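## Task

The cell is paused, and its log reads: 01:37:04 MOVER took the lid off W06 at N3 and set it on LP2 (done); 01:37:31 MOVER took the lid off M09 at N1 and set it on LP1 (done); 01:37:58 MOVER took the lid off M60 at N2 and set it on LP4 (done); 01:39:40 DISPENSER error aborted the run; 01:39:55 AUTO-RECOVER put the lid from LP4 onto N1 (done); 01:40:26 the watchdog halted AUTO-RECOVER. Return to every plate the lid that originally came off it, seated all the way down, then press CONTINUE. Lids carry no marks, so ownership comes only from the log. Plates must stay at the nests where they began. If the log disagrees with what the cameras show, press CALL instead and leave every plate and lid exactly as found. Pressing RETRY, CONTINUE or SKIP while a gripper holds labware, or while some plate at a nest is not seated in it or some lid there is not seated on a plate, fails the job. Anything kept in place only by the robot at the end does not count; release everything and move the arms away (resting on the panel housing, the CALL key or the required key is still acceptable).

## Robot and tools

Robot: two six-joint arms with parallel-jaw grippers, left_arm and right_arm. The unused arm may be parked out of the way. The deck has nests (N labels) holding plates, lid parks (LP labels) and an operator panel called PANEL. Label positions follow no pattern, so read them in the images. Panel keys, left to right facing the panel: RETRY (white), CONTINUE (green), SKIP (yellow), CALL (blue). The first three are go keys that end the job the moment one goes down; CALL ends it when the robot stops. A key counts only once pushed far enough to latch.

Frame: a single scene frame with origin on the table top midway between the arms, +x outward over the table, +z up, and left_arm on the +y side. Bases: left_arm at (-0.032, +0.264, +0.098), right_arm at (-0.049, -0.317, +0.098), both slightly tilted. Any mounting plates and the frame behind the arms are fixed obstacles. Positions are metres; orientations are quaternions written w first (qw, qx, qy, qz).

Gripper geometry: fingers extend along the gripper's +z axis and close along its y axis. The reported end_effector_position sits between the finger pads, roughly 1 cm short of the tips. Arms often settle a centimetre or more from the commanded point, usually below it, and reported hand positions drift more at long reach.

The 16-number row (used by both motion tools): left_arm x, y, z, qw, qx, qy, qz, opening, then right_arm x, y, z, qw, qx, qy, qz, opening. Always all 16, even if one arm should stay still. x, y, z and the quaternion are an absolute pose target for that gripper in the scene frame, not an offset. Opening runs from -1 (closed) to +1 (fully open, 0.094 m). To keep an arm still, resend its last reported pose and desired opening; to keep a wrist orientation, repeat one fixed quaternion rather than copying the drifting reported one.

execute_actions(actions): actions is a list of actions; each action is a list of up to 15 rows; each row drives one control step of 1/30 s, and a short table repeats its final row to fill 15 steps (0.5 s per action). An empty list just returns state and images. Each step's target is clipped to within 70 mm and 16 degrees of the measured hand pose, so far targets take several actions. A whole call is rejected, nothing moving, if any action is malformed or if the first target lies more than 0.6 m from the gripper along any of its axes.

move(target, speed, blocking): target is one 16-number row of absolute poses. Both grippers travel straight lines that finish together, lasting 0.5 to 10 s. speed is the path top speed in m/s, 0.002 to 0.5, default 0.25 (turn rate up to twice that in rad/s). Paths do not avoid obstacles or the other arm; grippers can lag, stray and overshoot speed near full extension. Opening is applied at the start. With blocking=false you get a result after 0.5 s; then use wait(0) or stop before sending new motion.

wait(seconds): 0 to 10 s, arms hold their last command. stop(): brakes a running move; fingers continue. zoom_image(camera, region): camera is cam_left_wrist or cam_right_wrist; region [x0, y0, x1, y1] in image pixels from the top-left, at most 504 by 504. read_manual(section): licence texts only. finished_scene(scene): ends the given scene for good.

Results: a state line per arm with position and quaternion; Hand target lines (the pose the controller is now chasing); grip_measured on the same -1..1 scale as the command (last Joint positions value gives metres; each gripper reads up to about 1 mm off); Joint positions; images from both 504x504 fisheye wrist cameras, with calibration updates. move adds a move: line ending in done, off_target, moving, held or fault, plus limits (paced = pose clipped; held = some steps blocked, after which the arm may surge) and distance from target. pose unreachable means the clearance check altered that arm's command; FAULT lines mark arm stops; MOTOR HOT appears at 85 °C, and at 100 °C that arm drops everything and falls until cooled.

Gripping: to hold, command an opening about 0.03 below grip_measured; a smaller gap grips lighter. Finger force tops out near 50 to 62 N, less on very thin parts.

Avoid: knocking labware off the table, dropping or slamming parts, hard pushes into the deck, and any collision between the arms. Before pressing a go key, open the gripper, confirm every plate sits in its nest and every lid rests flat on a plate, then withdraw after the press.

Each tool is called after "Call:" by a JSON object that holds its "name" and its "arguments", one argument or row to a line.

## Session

Call:
{"name": "execute_actions", "arguments": {
  "actions": []
}}

Scene clock: 0.00 s.
left_arm: end_effector_position=(+0.1873, +0.3492, +0.3162) grip_measured=+1.000 end_effector_quat_wxyz=(-0.228, +0.792, -0.511, +0.244) | right_arm: end_effector_position=(+0.4359, -0.3673, +0.2492) grip_measured=+1.000 end_effector_quat_wxyz=(+0.370, -0.047, +0.928, +0.016)
Joint positions: left_arm=[ 0.143  0.194  0.593 -1.141 -0.107 -1.742  0.094] | right_arm=[-0.153  1.087  0.763 -0.354 -0.016 -0.213  0.094]
Joint velocities: left_arm=[-0.015 -0.015 -0.002  0.002  0.022  0.081  0.   ] | right_arm=[ 0.005  0.005 -0.007  0.007 -0.051 -0.051  0.   ]
Motor temperatures (°C, as the motors report them): left_arm=[22 23 23 23 21 25] | right_arm=[23 25 23 21 23 24]
Hand target (left_arm): +0.190, +0.352, +0.330; -0.237, +0.789, -0.507, +0.253
Hand target (right_arm): +0.445, -0.370, +0.262; +0.383, -0.046, +0.923, +0.014
camera_calibration (this result's frames):
cam_left_wrist: T_world_to_cam=[[0.700608, 0.376635, 0.606047, -0.452683], [-0.0612463, -0.81447, 0.576964, 0.115778], [0.710913, -0.441344, -0.547557, 0.320313], [0, 0, 0, 1]] pos_world=[0.0965302, 0.406163, 0.382937]
cam_right_wrist: T_world_to_cam=[[0.101945, -0.99479, -0.000460998, -0.405431], [-0.986197, -0.101003, -0.131204, 0.428359], [0.130474, 0.0138302, -0.991355, 0.317653], [0, 0, 0, 1]] pos_world=[0.422332, -0.364446, 0.370922]

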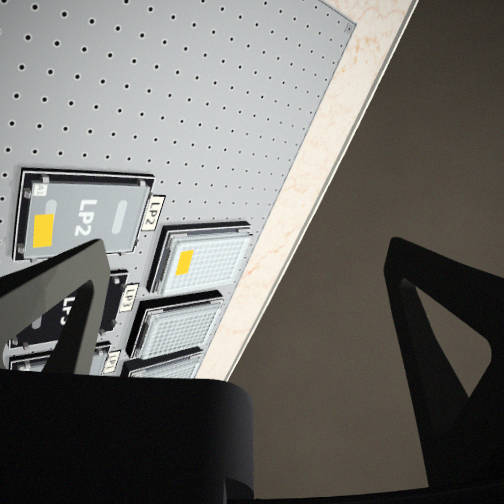

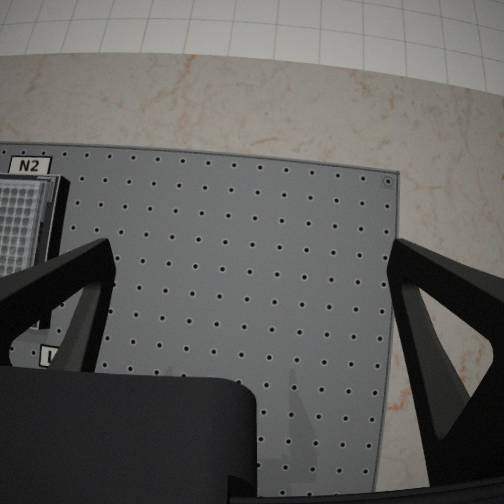

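Call:
{"name": "move", "arguments": {
  "target": [0.46,0.11,0.22,0,0,1,0,1,0.27,-0.17,0.10,0.56,-0.3,0.736,0.23,1],
  "speed": 0.35
}}

Call:
{"name": "zoom_image", "arguments": {
  "camera": "cam_right_wrist",
  "region": [80,0,500,250]
}}

Call:
{"name": "move", "arguments": {
  "target": [0.447,0.131,0.075,-0.009,0.003,1,0.004,1,0.27,-0.07,0.10,0.58,-0.26,0.75,0.2,1],
  "speed": 0.08
}}

Call:
{"name": "zoom_image", "arguments": {
  "camera": "cam_right_wrist",
  "region": [80,0,430,250]
}}

Scene clock: 3.70 s.
left_arm: end_effector_position=(+0.4439, +0.1155, +0.2124) grip_measured=+1.000 end_effector_quat_wxyz=(-0.010, -0.010, +1.000, +0.004) | right_arm: end_effector_position=(+0.2744, -0.1738, +0.0995) grip_measured=+1.000 end_effector_quat_wxyz=(+0.563, -0.293, +0.739, +0.224)
Joint positions: left_arm=[-0.434  1.644  1.342 -1.241 -0.187 -0.437  0.094] | right_arm=[ 0.1    1.922  0.117  1.514 -0.491 -0.34   0.094]
Joint velocities: left_arm=[-0.005 -0.015  0.012  0.002 -0.051  0.022  0.   ] | right_arm=[-0.005 -0.005 -0.002  0.012 -0.051 -0.022  0.   ]
Motor temperatures (°C, as the motors report them): left_arm=[22 23 24 23 21 25] | right_arm=[23 25 23 21 23 24]
Hand target (left_arm): +0.459, +0.106, +0.224; +0.001, -0.000, +1.000, +0.001
Hand target (right_arm): +0.270, -0.170, +0.099; +0.562, -0.300, +0.736, +0.227
Off the commanded pose (left_arm): 0.019 m, 2 deg.
Off the commanded pose (right_arm): 0.006 m, 1 deg.
move: off_target (left_arm)
camera_calibration (this result's frames):
cam_left_wrist: T_world_to_cam=[[0.0228706, -0.999659, -0.0126176, 0.109641], [-0.804753, -0.0258968, 0.593045, 0.236577], [-0.593169, -0.00340929, -0.80507, 0.560921], [0, 0, 0, 1]] pos_world=[0.520599, 0.117643, 0.312664]
cam_right_wrist: T_world_to_cam=[[0.689484, -0.724279, -0.00567263, -0.310195], [-0.567598, -0.535432, -0.625417, 0.127747], [0.449939, 0.434434, -0.78027, 0.152083], [0, 0, 0, 1]] pos_world=[0.217955, -0.222338, 0.196801]

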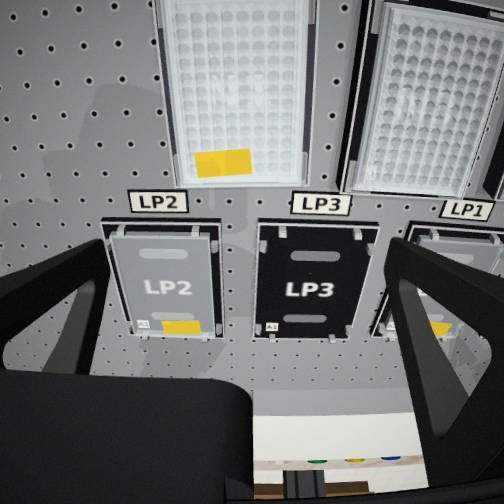

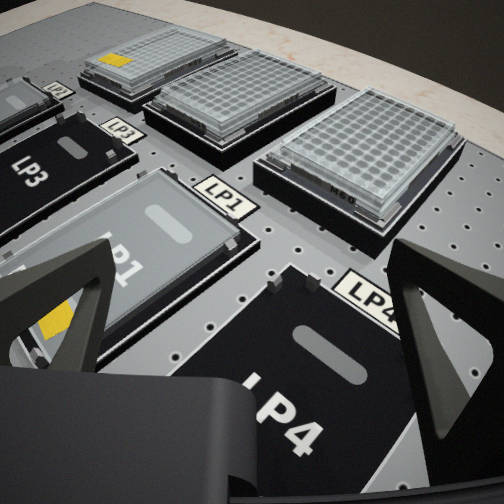

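Region (80, 0, 500, 250) of cam_right_wrist's 504x504 image, scaled by 1.200, with more detail than that image has; it fills the top 300 rows of this view, and the rest is white.

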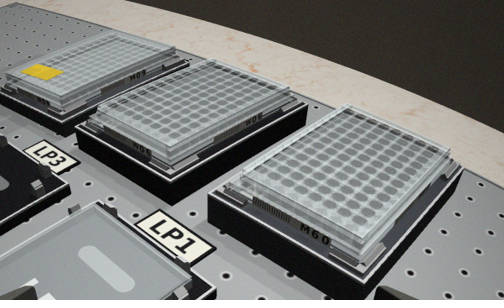

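Scene clock: 5.80 s.
left_arm: end_effector_position=(+0.4521, +0.1250, +0.0915) grip_measured=+1.000 end_effector_quat_wxyz=(+0.001, +0.002, +1.000, +0.001) | right_arm: end_effector_position=(+0.2720, -0.0734, +0.1030) grip_measured=+1.000 end_effector_quat_wxyz=(+0.578, -0.264, +0.748, +0.190)
Joint positions: left_arm=[-0.365  1.786  1.195 -0.916 -0.187 -0.337  0.094] | right_arm=[ 0.595  2.001  0.225  1.543  0.079 -0.201  0.094]
Joint velocities: left_arm=[-0.005 -0.015 -0.012 -0.012 -0.022  0.022  0.   ] | right_arm=[-0.005 -0.005 -0.017 -0.002 -0.007  0.037  0.   ]
Motor temperatures (°C, as the motors report them): left_arm=[22 23 24 23 21 25] | right_arm=[23 25 23 21 23 24]
Hand target (left_arm): +0.449, +0.130, +0.075; -0.009, +0.003, +1.000, +0.004
Hand target (right_arm): +0.269, -0.070, +0.100; +0.576, -0.263, +0.749, +0.196
Off the commanded pose (left_arm): 0.018 m, 1 deg.
Off the commanded pose (right_arm): 0.005 m, 1 deg.
joint sent to its limit (right arm) — the command would take joint 4 (wrist pitch) past its upper limit, so that joint was sent only as far as its limit.
move: off_target (left_arm)
camera_calibration (this result's frames):
cam_left_wrist: T_world_to_cam=[[-0.00216437, -0.999973, -0.00698058, 0.128253], [-0.817692, -0.00224865, 0.575651, 0.319572], [-0.575651, 0.00695389, -0.817666, 0.460462], [0, 0, 0, 1]] pos_world=[0.526655, 0.125766, 0.193437]
cam_right_wrist: T_world_to_cam=[[0.619751, -0.784615, 0.0169806, -0.223623], [-0.60308, -0.489983, -0.629453, 0.195751], [0.502198, 0.379863, -0.776853, 0.0937091], [0, 0, 0, 1]] pos_world=[0.209583, -0.11514, 0.199811]

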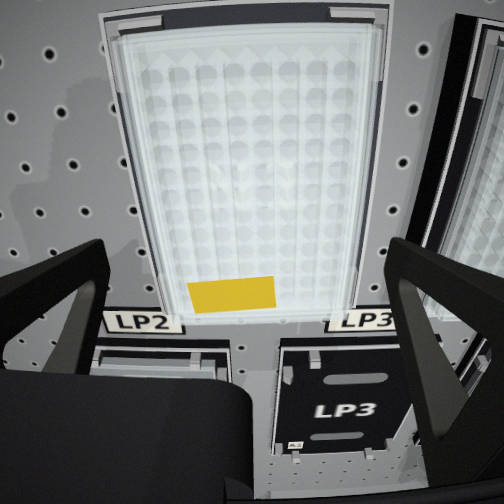

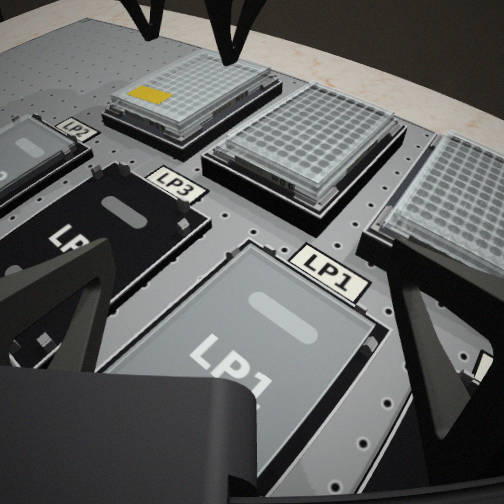

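Region (80, 0, 430, 250) of cam_right_wrist's 504x504 image, scaled by 1.440, with more detail than that image has; it fills the top 360 rows of this view, and the rest is white.

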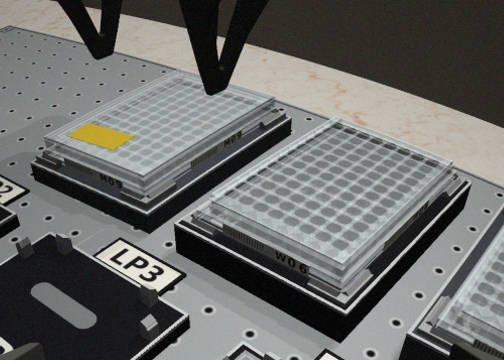

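Consistent. Nest heights may differ.

Call:
{"name": "move", "arguments": {
  "target": [0.448,0.131,0.04,-0.009,-0.028,1,0.004,1,0.27,-0.07,0.10,0.58,-0.26,0.75,0.2,1],
  "speed": 0.05
}}

Call:
{"name": "zoom_image", "arguments": {
  "camera": "cam_right_wrist",
  "region": [90,20,300,170]
}}

Scene clock: 7.27 s.
left_arm: end_effector_position=(+0.4539, +0.1253, +0.0584) grip_measured=+1.000 end_effector_quat_wxyz=(+0.003, -0.017, +1.000, +0.001) | right_arm: end_effector_position=(+0.2720, -0.0734, +0.1030) grip_measured=+1.000 end_effector_quat_wxyz=(+0.577, -0.262, +0.749, +0.192)
Joint positions: left_arm=[-0.352  1.841  1.174 -0.832 -0.187 -0.362  0.094] | right_arm=[ 0.595  2.001  0.225  1.543  0.079 -0.194  0.094]
Joint velocities: left_arm=[ 0.005 -0.005 -0.012  0.022 -0.051 -0.037  0.   ] | right_arm=[ 0.024 -0.005 -0.007  0.007 -0.051 -0.007  0.   ]
Motor temperatures (°C, as the motors report them): left_arm=[22 23 24 23 21 25] | right_arm=[23 25 23 21 23 24]
Hand target (left_arm): +0.449, +0.131, +0.040; -0.009, -0.028, +1.000, +0.004
Hand target (right_arm): +0.270, -0.070, +0.100; +0.576, -0.260, +0.749, +0.199
Off the commanded pose (left_arm): 0.020 m, 2 deg.
Off the commanded pose (right_arm): 0.005 m, 1 deg.
joint sent to its limit (right arm) — the command would take joint 4 (wrist pitch) past its upper limit, so that joint was sent only as far as its limit.
move: off_target (left_arm)
camera_calibration (this result's frames):
cam_left_wrist: T_world_to_cam=[[0.0370694, -0.999294, -0.00610233, 0.110384], [-0.819689, -0.0338987, 0.571805, 0.345226], [-0.571608, -0.0161945, -0.820367, 0.435566], [0, 0, 0, 1]] pos_world=[0.527859, 0.129062, 0.160595]
cam_right_wrist: T_world_to_cam=[[0.618333, -0.785853, 0.00998145, -0.222607], [-0.606691, -0.485359, -0.629565, 0.197084], [0.49959, 0.383225, -0.776884, 0.0946684], [0, 0, 0, 1]] pos_world=[0.209919, -0.115559, 0.199845]

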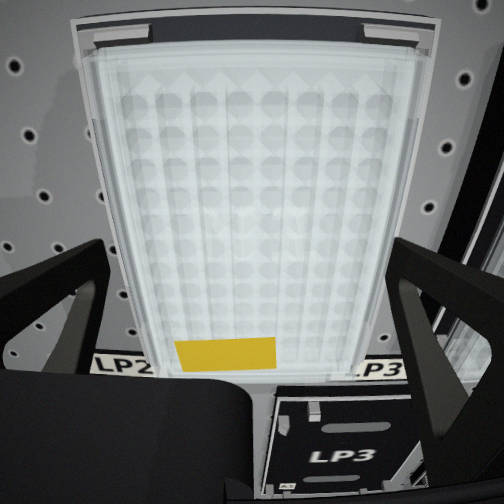

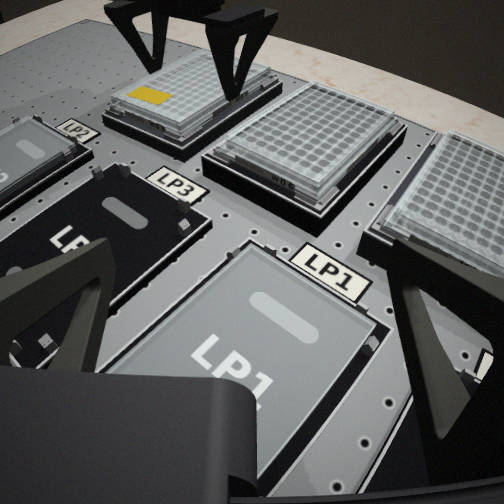

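Region (90, 20, 300, 170) of cam_right_wrist's 504x504 image, scaled by 2.400, with more detail than that image has; it fills the top 360 rows of this view, and the rest is white.

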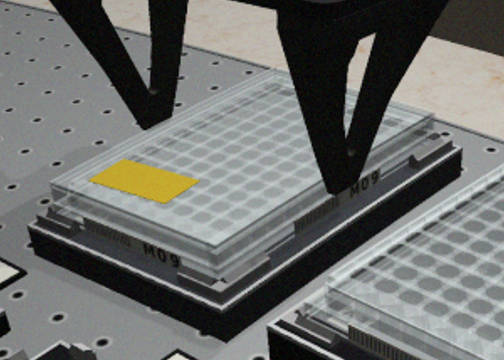

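Shift −4 mm in y, down 3 mm.

Call:
{"name": "execute_actions", "arguments": {
  "actions": [
    [[0.449,0.120,0.05,-0.004,-0.016,1,0.002,1,0.27,-0.07,0.10,0.58,-0.26,0.75,0.2,1]],
    [[0.447,0.115,0.05,-0.006,-0.012,1,0.002,1,0.27,-0.07,0.10,0.58,-0.26,0.75,0.2,1]],
    [[0.447,0.121,0.035,-0.012,-0.016,1,0.004,1,0.27,-0.07,0.10,0.58,-0.26,0.75,0.2,1]]
  ]
}}

Scene clock: 8.87 s.
left_arm: end_effector_position=(+0.4500, +0.1219, +0.0500) grip_measured=+1.000 end_effector_quat_wxyz=(-0.004, -0.014, +1.000, +0.003) | right_arm: end_effector_position=(+0.2720, -0.0734, +0.1030) grip_measured=+1.000 end_effector_quat_wxyz=(+0.577, -0.262, +0.749, +0.193)
Joint positions: left_arm=[-0.357  1.86   1.174 -0.83  -0.187 -0.362  0.094] | right_arm=[ 0.595  2.001  0.225  1.543  0.079 -0.194  0.094]
Joint velocities: left_arm=[ 0.015 -0.005  0.007 -0.007 -0.051  0.051  0.   ] | right_arm=[-0.015 -0.005 -0.012 -0.007 -0.022  0.007  0.   ]
Motor temperatures (°C, as the motors report them): left_arm=[22 24 24 23 21 25] | right_arm=[23 25 23 21 23 24]
Hand target (left_arm): +0.447, +0.121, +0.035; -0.012, -0.016, +1.000, +0.004
Hand target (right_arm): +0.270, -0.070, +0.100; +0.576, -0.260, +0.749, +0.199
Off the commanded pose (left_arm): 0.015 m, 1 deg.
Off the commanded pose (right_arm): 0.005 m, 1 deg.
joint sent to its limit (right arm) — the command would take joint 4 (wrist pitch) past its upper limit, so that joint was sent only as far as its limit.
camera_calibration (this result's frames):
cam_left_wrist: T_world_to_cam=[[0.0293378, -0.999512, -0.0107287, 0.11086], [-0.811029, -0.0300766, 0.584232, 0.341758], [-0.584269, -0.00843881, -0.811516, 0.430729], [0, 0, 0, 1]] pos_world=[0.525585, 0.124719, 0.151067]
cam_right_wrist: T_world_to_cam=[[0.618257, -0.785917, 0.00961306, -0.222553], [-0.606881, -0.485116, -0.62957, 0.197154], [0.499453, 0.383402, -0.776885, 0.0947188], [0, 0, 0, 1]] pos_world=[0.209937, -0.115582, 0.199847]

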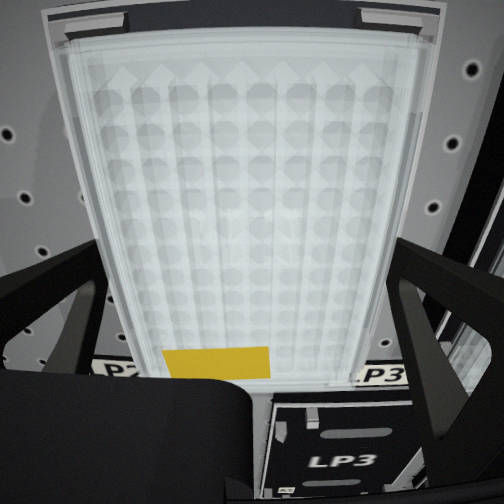

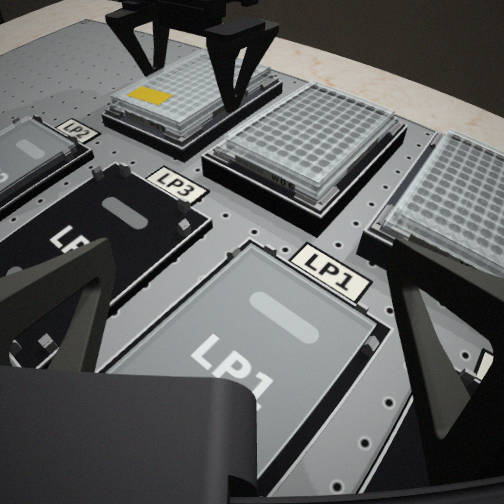

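Call:
{"name": "execute_actions", "arguments": {
  "actions": [
    [[0.455,0.122,0.064,0.008,-0.014,1,-0.002,1,0.27,-0.07,0.10,0.58,-0.26,0.75,0.2,1]],
    [[0.455,0.122,0.064,0.008,-0.014,1,-0.002,0.73,0.27,-0.07,0.10,0.58,-0.26,0.75,0.2,1]]
  ]
}}

Call:
{"name": "zoom_image", "arguments": {
  "camera": "cam_right_wrist",
  "region": [90,20,300,170]
}}

Scene clock: 9.97 s.
left_arm: end_effector_position=(+0.4504, +0.1220, +0.0509) grip_measured=+0.780 end_effector_quat_wxyz=(-0.003, -0.014, +1.000, +0.003) | right_arm: end_effector_position=(+0.2720, -0.0734, +0.1030) grip_measured=+1.000 end_effector_quat_wxyz=(+0.577, -0.262, +0.749, +0.193)
Joint positions: left_arm=[-0.357  1.858  1.174 -0.83  -0.187 -0.362  0.084] | right_arm=[ 0.595  2.001  0.225  1.543  0.079 -0.194  0.094]
Joint velocities: left_arm=[ 0.005 -0.005  0.007  0.012 -0.022  0.022  0.   ] | right_arm=[ 0.015 -0.015 -0.017  0.007 -0.022 -0.022  0.   ]
Motor temperatures (°C, as the motors report them): left_arm=[22 24 24 23 21 25] | right_arm=[23 25 23 21 23 24]
Hand target (left_arm): +0.455, +0.122, +0.064; +0.008, -0.014, +1.000, -0.002
Hand target (right_arm): +0.270, -0.070, +0.100; +0.576, -0.260, +0.749, +0.199
Off the commanded pose (left_arm): 0.014 m, 1 deg.
Off the commanded pose (right_arm): 0.005 m, 1 deg.
joint sent to its limit (right arm) — the command would take joint 4 (wrist pitch) past its upper limit, so that joint was sent only as far as its limit.
camera_calibration (this result's frames):
cam_left_wrist: T_world_to_cam=[[0.0297043, -0.999508, -0.0100628, 0.110707], [-0.812053, -0.0300009, 0.582812, 0.342061], [-0.582827, -0.00914055, -0.812545, 0.431148], [0, 0, 0, 1]] pos_world=[0.525768, 0.124856, 0.152084]
cam_right_wrist: T_world_to_cam=[[0.618257, -0.785917, 0.00961306, -0.222553], [-0.606881, -0.485116, -0.62957, 0.197154], [0.499453, 0.383402, -0.776885, 0.0947188], [0, 0, 0, 1]] pos_world=[0.209937, -0.115582, 0.199847]

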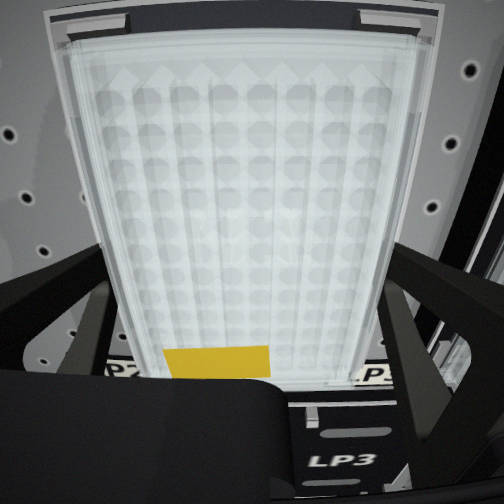

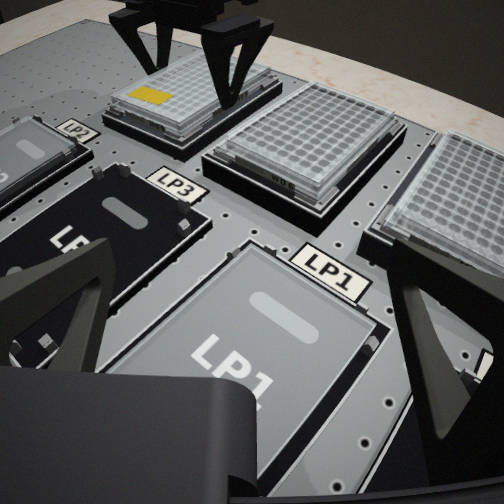

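Region (90, 20, 300, 170) of cam_right_wrist's 504x504 image, scaled by 2.400, with more detail than that image has; it fills the top 360 rows of this view, and the rest is white.

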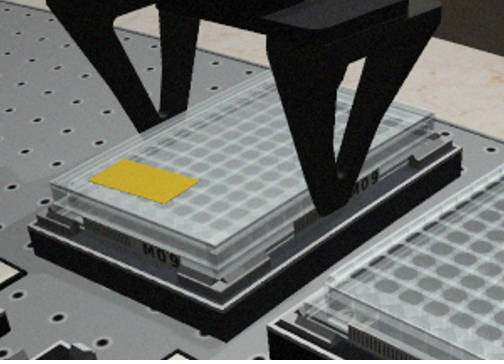

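Regrip higher, then lift a little.

Call:
{"name": "execute_actions", "arguments": {
  "actions": [
    [[0.455,0.122,0.064,0.008,-0.014,1,-0.002,1,0.27,-0.07,0.10,0.58,-0.26,0.75,0.2,1]],
    [[0.456,0.122,0.068,0.011,-0.014,1,-0.003,1,0.27,-0.07,0.10,0.58,-0.26,0.75,0.2,1]],
    [[0.456,0.122,0.068,0.011,-0.014,1,-0.003,0.73,0.27,-0.07,0.10,0.58,-0.26,0.75,0.2,1]]
  ]
}}

Call:
{"name": "execute_actions", "arguments": {
  "actions": [
    [[0.456,0.122,0.075,0.011,-0.014,1,-0.003,0.73,0.27,-0.07,0.10,0.58,-0.26,0.75,0.2,1]],
    [[0.456,0.121,0.083,0.011,-0.014,1,-0.003,0.73,0.27,-0.07,0.10,0.58,-0.26,0.75,0.2,1]]
  ]
}}

Call:
{"name": "zoom_image", "arguments": {
  "camera": "cam_right_wrist",
  "region": [90,20,300,170]
}}

Scene clock: 11.60 s.
left_arm: end_effector_position=(+0.4523, +0.1222, +0.0556) grip_measured=+0.769 end_effector_quat_wxyz=(+0.001, -0.015, +1.000, +0.001) | right_arm: end_effector_position=(+0.2720, -0.0734, +0.1030) grip_measured=+1.000 end_effector_quat_wxyz=(+0.577, -0.262, +0.749, +0.193)
Joint positions: left_arm=[-0.357  1.848  1.174 -0.83  -0.187 -0.362  0.083] | right_arm=[ 0.595  2.001  0.225  1.543  0.079 -0.194  0.094]
Joint velocities: left_arm=[ 0.005 -0.005  0.012  0.002  0.037  0.022  0.   ] | right_arm=[-0.005  0.005  0.002 -0.002 -0.022 -0.007  0.   ]
Motor temperatures (°C, as the motors report them): left_arm=[22 24 24 23 21 25] | right_arm=[23 25 23 21 23 24]
Hand target (left_arm): +0.456, +0.122, +0.068; +0.011, -0.014, +1.000, -0.003
Hand target (right_arm): +0.270, -0.070, +0.100; +0.576, -0.260, +0.749, +0.199
Off the commanded pose (left_arm): 0.013 m, 1 deg.
Off the commanded pose (right_arm): 0.005 m, 1 deg.
joint sent to its limit (right arm) — the command would take joint 4 (wrist pitch) past its upper limit, so that joint was sent only as far as its limit.
camera_calibration (this result's frames):
cam_left_wrist: T_world_to_cam=[[0.0316628, -0.999478, -0.00645561, 0.10988], [-0.817537, -0.0296137, 0.575114, 0.343708], [-0.575005, -0.0129321, -0.818048, 0.433398], [0, 0, 0, 1]] pos_world=[0.526721, 0.125605, 0.157578]
cam_right_wrist: T_world_to_cam=[[0.618257, -0.785917, 0.00961306, -0.222553], [-0.606881, -0.485116, -0.62957, 0.197154], [0.499453, 0.383402, -0.776885, 0.0947188], [0, 0, 0, 1]] pos_world=[0.209937, -0.115582, 0.199847]

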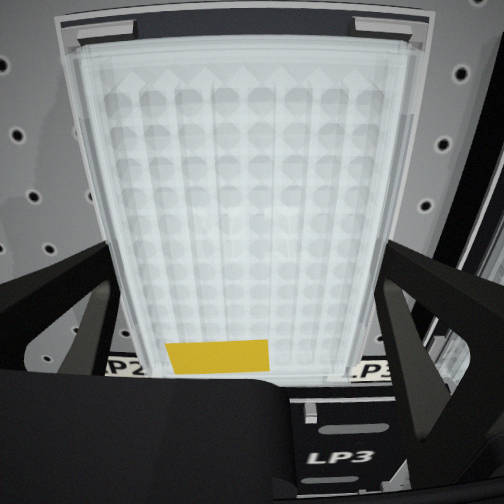

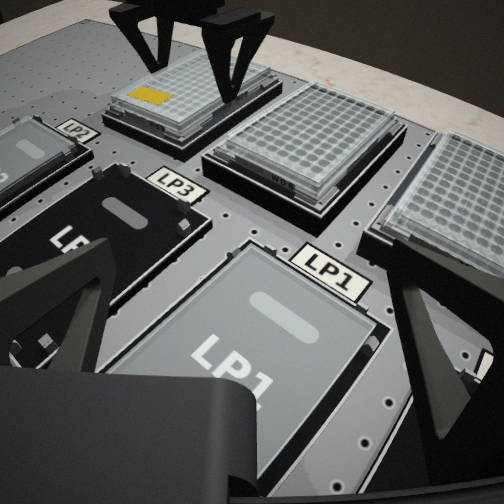

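Scene clock: 12.60 s.
left_arm: end_effector_position=(+0.4508, +0.1249, +0.0666) grip_measured=+0.769 end_effector_quat_wxyz=(+0.001, -0.015, +1.000, +0.001) | right_arm: end_effector_position=(+0.2720, -0.0734, +0.1030) grip_measured=+1.000 end_effector_quat_wxyz=(+0.577, -0.262, +0.749, +0.193)
Joint positions: left_arm=[-0.357  1.824  1.174 -0.855 -0.187 -0.362  0.083] | right_arm=[ 0.595  2.001  0.225  1.543  0.079 -0.194  0.094]
Joint velocities: left_arm=[-0.024 -0.005 -0.007  0.002 -0.007 -0.037  0.   ] | right_arm=[ 0.015 -0.005 -0.007 -0.002 -0.037 -0.007  0.   ]
Motor temperatures (°C, as the motors report them): left_arm=[22 24 24 23 21 25] | right_arm=[23 25 23 21 23 24]
Hand target (left_arm): +0.455, +0.121, +0.083; +0.011, -0.014, +1.000, -0.003
Hand target (right_arm): +0.270, -0.070, +0.100; +0.576, -0.260, +0.749, +0.199
Off the commanded pose (left_arm): 0.018 m, 1 deg.
Off the commanded pose (right_arm): 0.005 m, 1 deg.
joint sent to its limit (right arm) — the command would take joint 4 (wrist pitch) past its upper limit, so that joint was sent only as far as its limit.
camera_calibration (this result's frames):
cam_left_wrist: T_world_to_cam=[[0.0313749, -0.999483, -0.00699118, 0.112851], [-0.816729, -0.0296688, 0.576258, 0.335789], [-0.576168, -0.0123701, -0.817238, 0.441945], [0, 0, 0, 1]] pos_world=[0.525343, 0.128222, 0.168462]
cam_right_wrist: T_world_to_cam=[[0.618257, -0.785917, 0.00961306, -0.222553], [-0.606881, -0.485116, -0.62957, 0.197154], [0.499453, 0.383402, -0.776885, 0.0947188], [0, 0, 0, 1]] pos_world=[0.209937, -0.115582, 0.199847]

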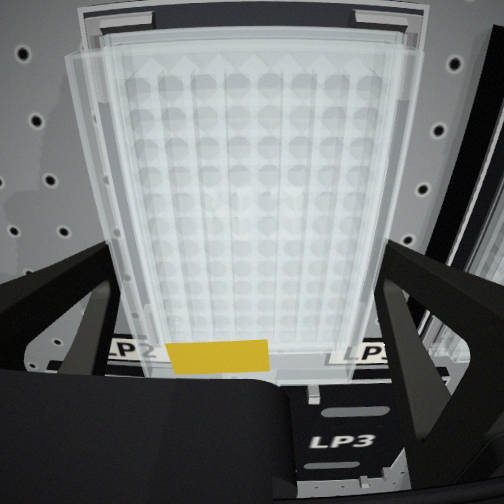

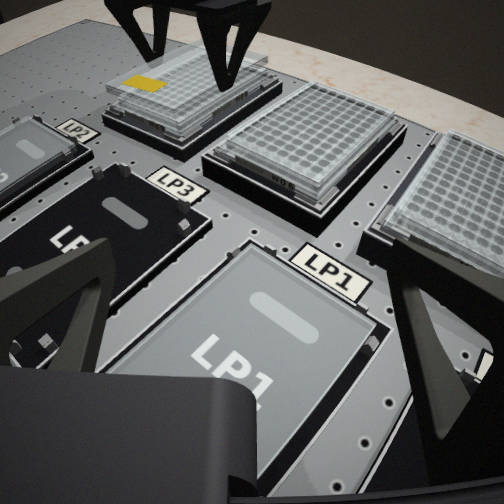

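Region (90, 20, 300, 170) of cam_right_wrist's 504x504 image, scaled by 2.400, with more detail than that image has; it fills the top 360 rows of this view, and the rest is white.

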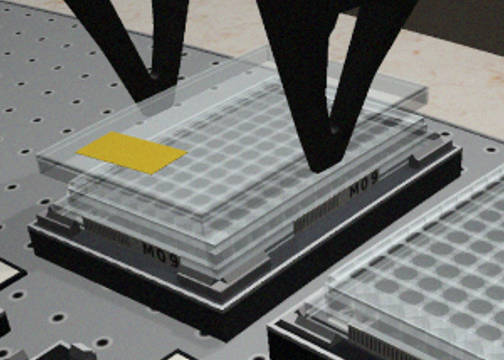

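Clean.

Call:
{"name": "move", "arguments": {
  "target": [0.46,0.11,0.17,0,0,1,0,0.73,0.28,-0.29,0.13,0.55,-0.35,0.71,0.27,1],
  "speed": 0.15
}}

Call:
{"name": "move", "arguments": {
  "target": [0.46,-0.155,0.19,0,0,1,0,0.73,0.28,-0.29,0.13,0.55,-0.35,0.71,0.27,1],
  "speed": 0.2
}}

Call:
{"name": "move", "arguments": {
  "target": [0.45,-0.132,0.07,-0.008,0,1,0.008,0.73,0.28,-0.29,0.13,0.55,-0.35,0.71,0.27,1],
  "speed": 0.06
}}

Scene clock: 15.03 s.
left_arm: end_effector_position=(+0.4396, +0.1197, +0.1426) grip_measured=+0.769 end_effector_quat_wxyz=(-0.027, +0.004, +1.000, +0.011) | right_arm: end_effector_position=(+0.2700, -0.2835, +0.1250) grip_measured=+1.000 end_effector_quat_wxyz=(+0.539, -0.335, +0.716, +0.291)
Joint positions: left_arm=[-0.403  1.726  1.258 -1.105 -0.187 -0.382  0.083] | right_arm=[-0.492  1.394  0.225  0.397 -1.172 -0.873  0.094]
Joint velocities: left_arm=[-0.005 -0.015  0.007 -0.002 -0.037  0.007  0.002] | right_arm=[-0.015 -0.005 -0.007 -0.002 -0.022 -0.007  0.   ]
Motor temperatures (°C, as the motors report them): left_arm=[22 24 25 23 21 25] | right_arm=[23 25 23 21 23 24]
Hand target (left_arm): +0.457, +0.111, +0.171; +0.000, +0.000, +1.000, -0.001
Hand target (right_arm): +0.281, -0.291, +0.132; +0.551, -0.345, +0.708, +0.275
Off the commanded pose (left_arm): 0.036 m, 3 deg.
Off the commanded pose (right_arm): 0.013 m, 3 deg.
move: off_target (left_arm, right_arm)
camera_calibration (this result's frames):
cam_left_wrist: T_world_to_cam=[[-0.00739717, -0.999639, -0.0258199, 0.128247], [-0.784543, -0.0102084, 0.61999, 0.259957], [-0.62003, 0.024843, -0.784185, 0.507607], [0, 0, 0, 1]] pos_world=[0.519628, 0.118244, 0.240199]
cam_right_wrist: T_world_to_cam=[[0.796217, -0.602043, -0.0598592, -0.373819], [-0.494709, -0.590904, -0.637257, 0.0485936], [0.348285, 0.537007, -0.768323, 0.276674], [0, 0, 0, 1]] pos_world=[0.225319, -0.344917, 0.221165]

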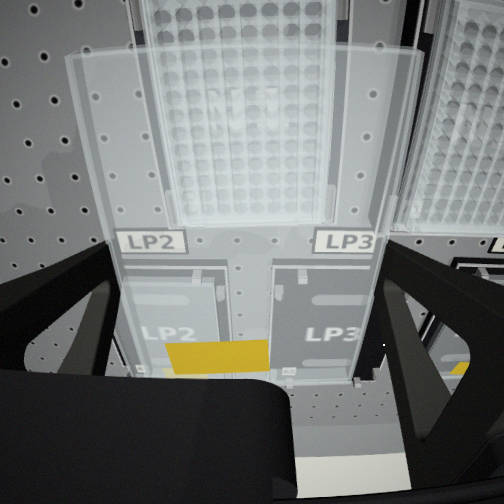

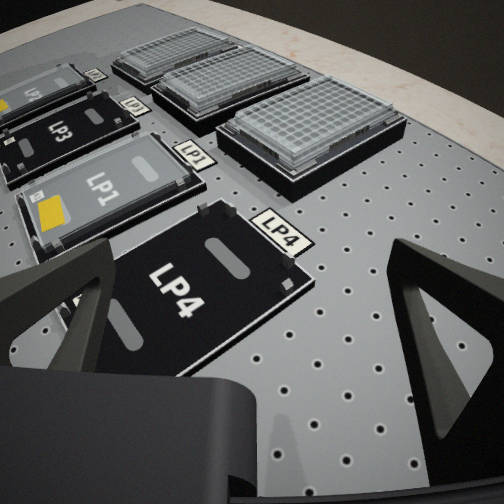

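Scene clock: 16.90 s.
left_arm: end_effector_position=(+0.4436, -0.1442, +0.1897) grip_measured=+0.769 end_effector_quat_wxyz=(-0.005, +0.007, +1.000, +0.000) | right_arm: end_effector_position=(+0.2704, -0.2841, +0.1240) grip_measured=+1.000 end_effector_quat_wxyz=(+0.541, -0.341, +0.715, +0.284)
Joint positions: left_arm=[-0.805  2.079  1.815 -1.336 -0.187 -0.776  0.083] | right_arm=[-0.492  1.394  0.225  0.397 -1.165 -0.891  0.094]
Joint velocities: left_arm=[-0.005 -0.005  0.002 -0.017 -0.051  0.037 -0.001] | right_arm=[ 0.015 -0.005 -0.012 -0.002  0.022 -0.081  0.   ]
Motor temperatures (°C, as the motors report them): left_arm=[22 24 26 23 21 25] | right_arm=[23 25 23 21 23 24]
Hand target (left_arm): +0.455, -0.155, +0.192; -0.000, -0.000, +1.000, -0.003
Hand target (right_arm): +0.280, -0.290, +0.130; +0.550, -0.349, +0.709, +0.270
Off the commanded pose (left_arm): 0.020 m, 1 deg.
Off the commanded pose (right_arm): 0.013 m, 2 deg.
move: off_target (left_arm, right_arm)
camera_calibration (this result's frames):
cam_left_wrist: T_world_to_cam=[[-0.0125631, -0.99991, -0.00461705, -0.136082], [-0.810758, 0.00748377, 0.585333, 0.251978], [-0.585246, 0.0110969, -0.81078, 0.541258], [0, 0, 0, 1]] pos_world=[0.519353, -0.143962, 0.290722]
cam_right_wrist: T_world_to_cam=[[0.796977, -0.602589, -0.0414005, -0.377272], [-0.487333, -0.601019, -0.633468, 0.0424785], [0.356838, 0.525036, -0.77266, 0.270946], [0, 0, 0, 1]] pos_world=[0.224695, -0.344066, 0.220639]

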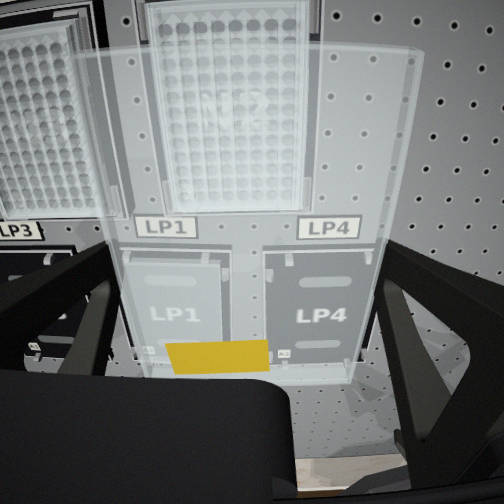

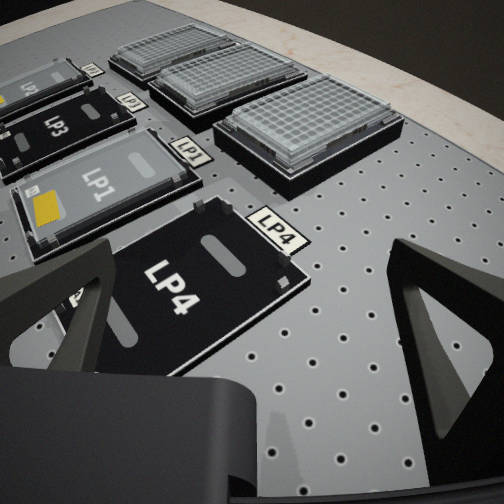

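Scene clock: 19.30 s.
left_arm: end_effector_position=(+0.4513, -0.1405, +0.0952) grip_measured=+0.769 end_effector_quat_wxyz=(+0.001, -0.001, +1.000, -0.003) | right_arm: end_effector_position=(+0.2704, -0.2841, +0.1240) grip_measured=+1.000 end_effector_quat_wxyz=(+0.541, -0.341, +0.715, +0.284)
Joint positions: left_arm=[-0.765  2.163  1.702 -1.119 -0.192 -0.75   0.083] | right_arm=[-0.492  1.394  0.225  0.397 -1.165 -0.891  0.094]
Joint velocities: left_arm=[-0.024  0.005 -0.007 -0.017 -0.037  0.022 -0.   ] | right_arm=[ 0.015 -0.005 -0.002  0.007  0.081  0.037  0.   ]
Motor temperatures (°C, as the motors report them): left_arm=[22 24 25 23 21 25] | right_arm=[23 25 23 21 23 24]
Hand target (left_arm): +0.451, -0.133, +0.070; -0.008, -0.000, +1.000, +0.008
Hand target (right_arm): +0.280, -0.290, +0.130; +0.550, -0.349, +0.709, +0.270
Off the commanded pose (left_arm): 0.027 m, 2 deg.
Off the commanded pose (right_arm): 0.013 m, 2 deg.
move: off_target (left_arm, right_arm)
camera_calibration (this result's frames):
cam_left_wrist: T_world_to_cam=[[0.0040142, -0.999992, 0.000825002, -0.140675], [-0.817907, -0.0028086, 0.575344, 0.316206], [-0.575336, -0.00298432, -0.817911, 0.463308], [0, 0, 0, 1]] pos_world=[0.52575, -0.138403, 0.197134]
cam_right_wrist: T_world_to_cam=[[0.796977, -0.602589, -0.0414005, -0.377272], [-0.487333, -0.601019, -0.633468, 0.0424785], [0.356838, 0.525036, -0.77266, 0.270946], [0, 0, 0, 1]] pos_world=[0.224695, -0.344066, 0.220639]

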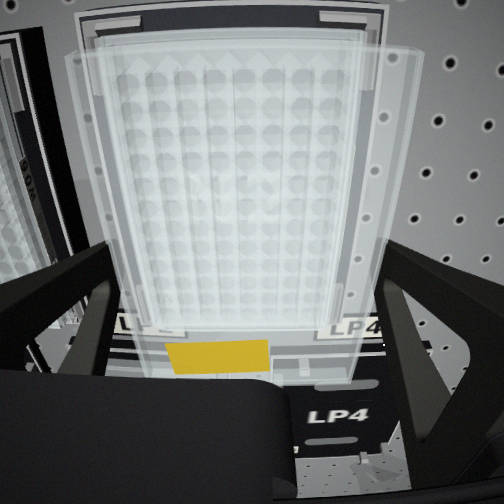

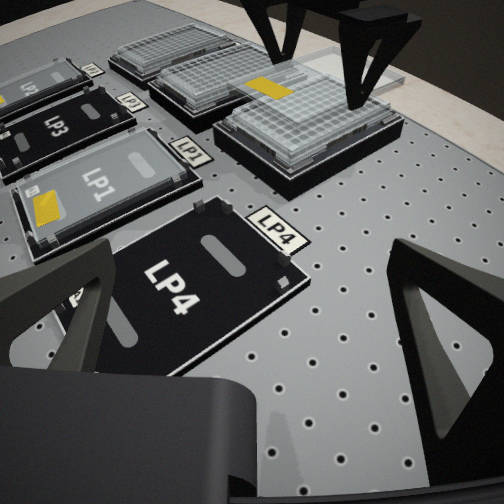

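Call:
{"name": "execute_actions", "arguments": {
  "actions": [
    [[0.449,-0.130,0.062,-0.008,-0.012,1,0.008,0.73,0.28,-0.29,0.13,0.55,-0.35,0.71,0.27,1]],
    [[0.448,-0.128,0.054,-0.008,-0.02,1,0.008,0.73,0.28,-0.29,0.13,0.55,-0.35,0.71,0.27,1]]
  ]
}}

Scene clock: 20.37 s.
left_arm: end_effector_position=(+0.4491, -0.1363, +0.0810) grip_measured=+0.769 end_effector_quat_wxyz=(+0.003, -0.009, +1.000, -0.004) | right_arm: end_effector_position=(+0.2704, -0.2841, +0.1240) grip_measured=+1.000 end_effector_quat_wxyz=(+0.541, -0.341, +0.715, +0.284)
Joint positions: left_arm=[-0.758  2.166  1.668 -1.077 -0.192 -0.759  0.083] | right_arm=[-0.492  1.394  0.225  0.397 -1.165 -0.891  0.094]
Joint velocities: left_arm=[-0.024 -0.005 -0.002  0.007  0.022  0.051 -0.001] | right_arm=[ 0.005 -0.005 -0.017  0.002 -0.007 -0.037  0.   ]
Motor temperatures (°C, as the motors report them): left_arm=[22 25 25 23 21 25] | right_arm=[23 25 23 21 23 24]
Hand target (left_arm): +0.448, -0.128, +0.055; -0.008, -0.020, +1.000, +0.008
Hand target (right_arm): +0.280, -0.290, +0.130; +0.550, -0.349, +0.709, +0.270
Off the commanded pose (left_arm): 0.028 m, 2 deg.
Off the commanded pose (right_arm): 0.013 m, 2 deg.
camera_calibration (this result's frames):
cam_left_wrist: T_world_to_cam=[[0.0208558, -0.999777, 0.00336389, -0.144194], [-0.81918, -0.0151594, 0.573335, 0.321661], [-0.573156, -0.014713, -0.819314, 0.447945], [0, 0, 0, 1]] pos_world=[0.523248, -0.132695, 0.183073]
cam_right_wrist: T_world_to_cam=[[0.796977, -0.602589, -0.0414005, -0.377272], [-0.487333, -0.601019, -0.633468, 0.0424785], [0.356838, 0.525036, -0.77266, 0.270946], [0, 0, 0, 1]] pos_world=[0.224695, -0.344066, 0.220639]

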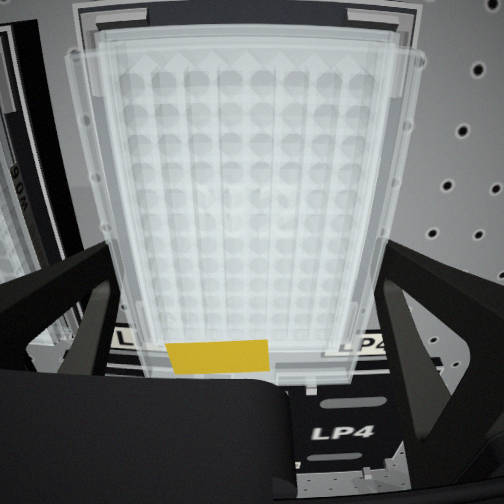

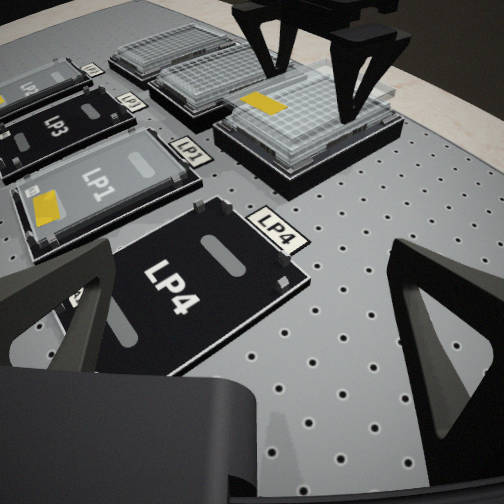

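Call:
{"name": "execute_actions", "arguments": {
  "actions": [
    [[0.450,-0.129,0.049,-0.008,-0.015,1,0.008,0.73,0.28,-0.29,0.13,0.55,-0.35,0.71,0.27,1]],
    [[0.450,-0.129,0.043,-0.008,-0.015,1,0.008,0.73,0.28,-0.29,0.13,0.55,-0.35,0.71,0.27,1]],
    [[0.450,-0.129,0.037,-0.008,-0.015,1,0.008,0.73,0.28,-0.29,0.13,0.55,-0.35,0.71,0.27,1]]
  ]
}}

Call:
{"name": "zoom_image", "arguments": {
  "camera": "cam_right_wrist",
  "region": [200,40,420,210]
}}

Scene clock: 21.97 s.
left_arm: end_effector_position=(+0.4518, -0.1366, +0.0685) grip_measured=+0.769 end_effector_quat_wxyz=(+0.004, -0.012, +1.000, -0.003) | right_arm: end_effector_position=(+0.2704, -0.2841, +0.1240) grip_measured=+1.000 end_effector_quat_wxyz=(+0.541, -0.341, +0.715, +0.284)
Joint positions: left_arm=[-0.753  2.186  1.668 -1.055 -0.194 -0.759  0.083] | right_arm=[-0.492  1.394  0.225  0.397 -1.164 -0.892  0.094]
Joint velocities: left_arm=[-0.015 -0.015 -0.012 -0.002 -0.007 -0.022 -0.001] | right_arm=[-0.005 -0.005  0.007 -0.007 -0.022  0.037  0.   ]
Motor temperatures (°C, as the motors report them): left_arm=[22 25 25 23 21 25] | right_arm=[23 25 23 21 23 24]
Hand target (left_arm): +0.450, -0.129, +0.038; -0.008, -0.015, +1.000, +0.008
Hand target (right_arm): +0.280, -0.290, +0.130; +0.550, -0.349, +0.709, +0.270
Off the commanded pose (left_arm): 0.032 m, 2 deg.
Off the commanded pose (right_arm): 0.013 m, 2 deg.
camera_calibration (this result's frames):
cam_left_wrist: T_world_to_cam=[[0.0269214, -0.999634, 0.0028245, -0.147272], [-0.820262, -0.0204755, 0.571622, 0.330876], [-0.571354, -0.0177057, -0.820512, 0.438144], [0, 0, 0, 1]] pos_world=[0.525705, -0.132685, 0.170783]
cam_right_wrist: T_world_to_cam=[[0.796909, -0.602708, -0.0409725, -0.377382], [-0.487307, -0.601276, -0.633245, 0.0423294], [0.357026, 0.524605, -0.772866, 0.270769], [0, 0, 0, 1]] pos_world=[0.224695, -0.344046, 0.220611]

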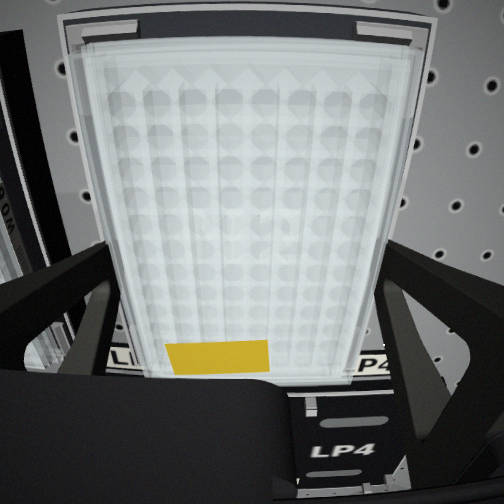

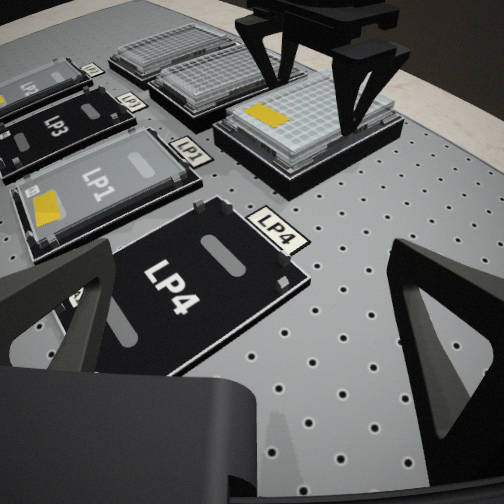

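Region (200, 40, 420, 210) of cam_right_wrist's 504x504 image, scaled by 2.291, with more detail than that image has; it fills the top 389 rows of this view, and the rest is white.

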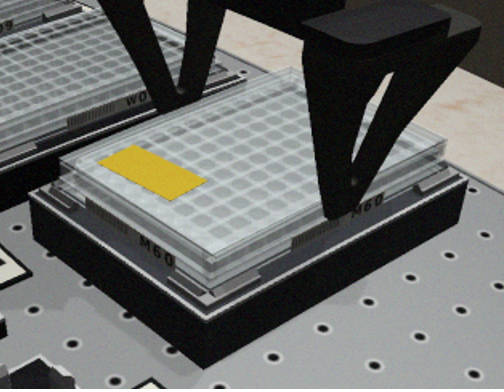

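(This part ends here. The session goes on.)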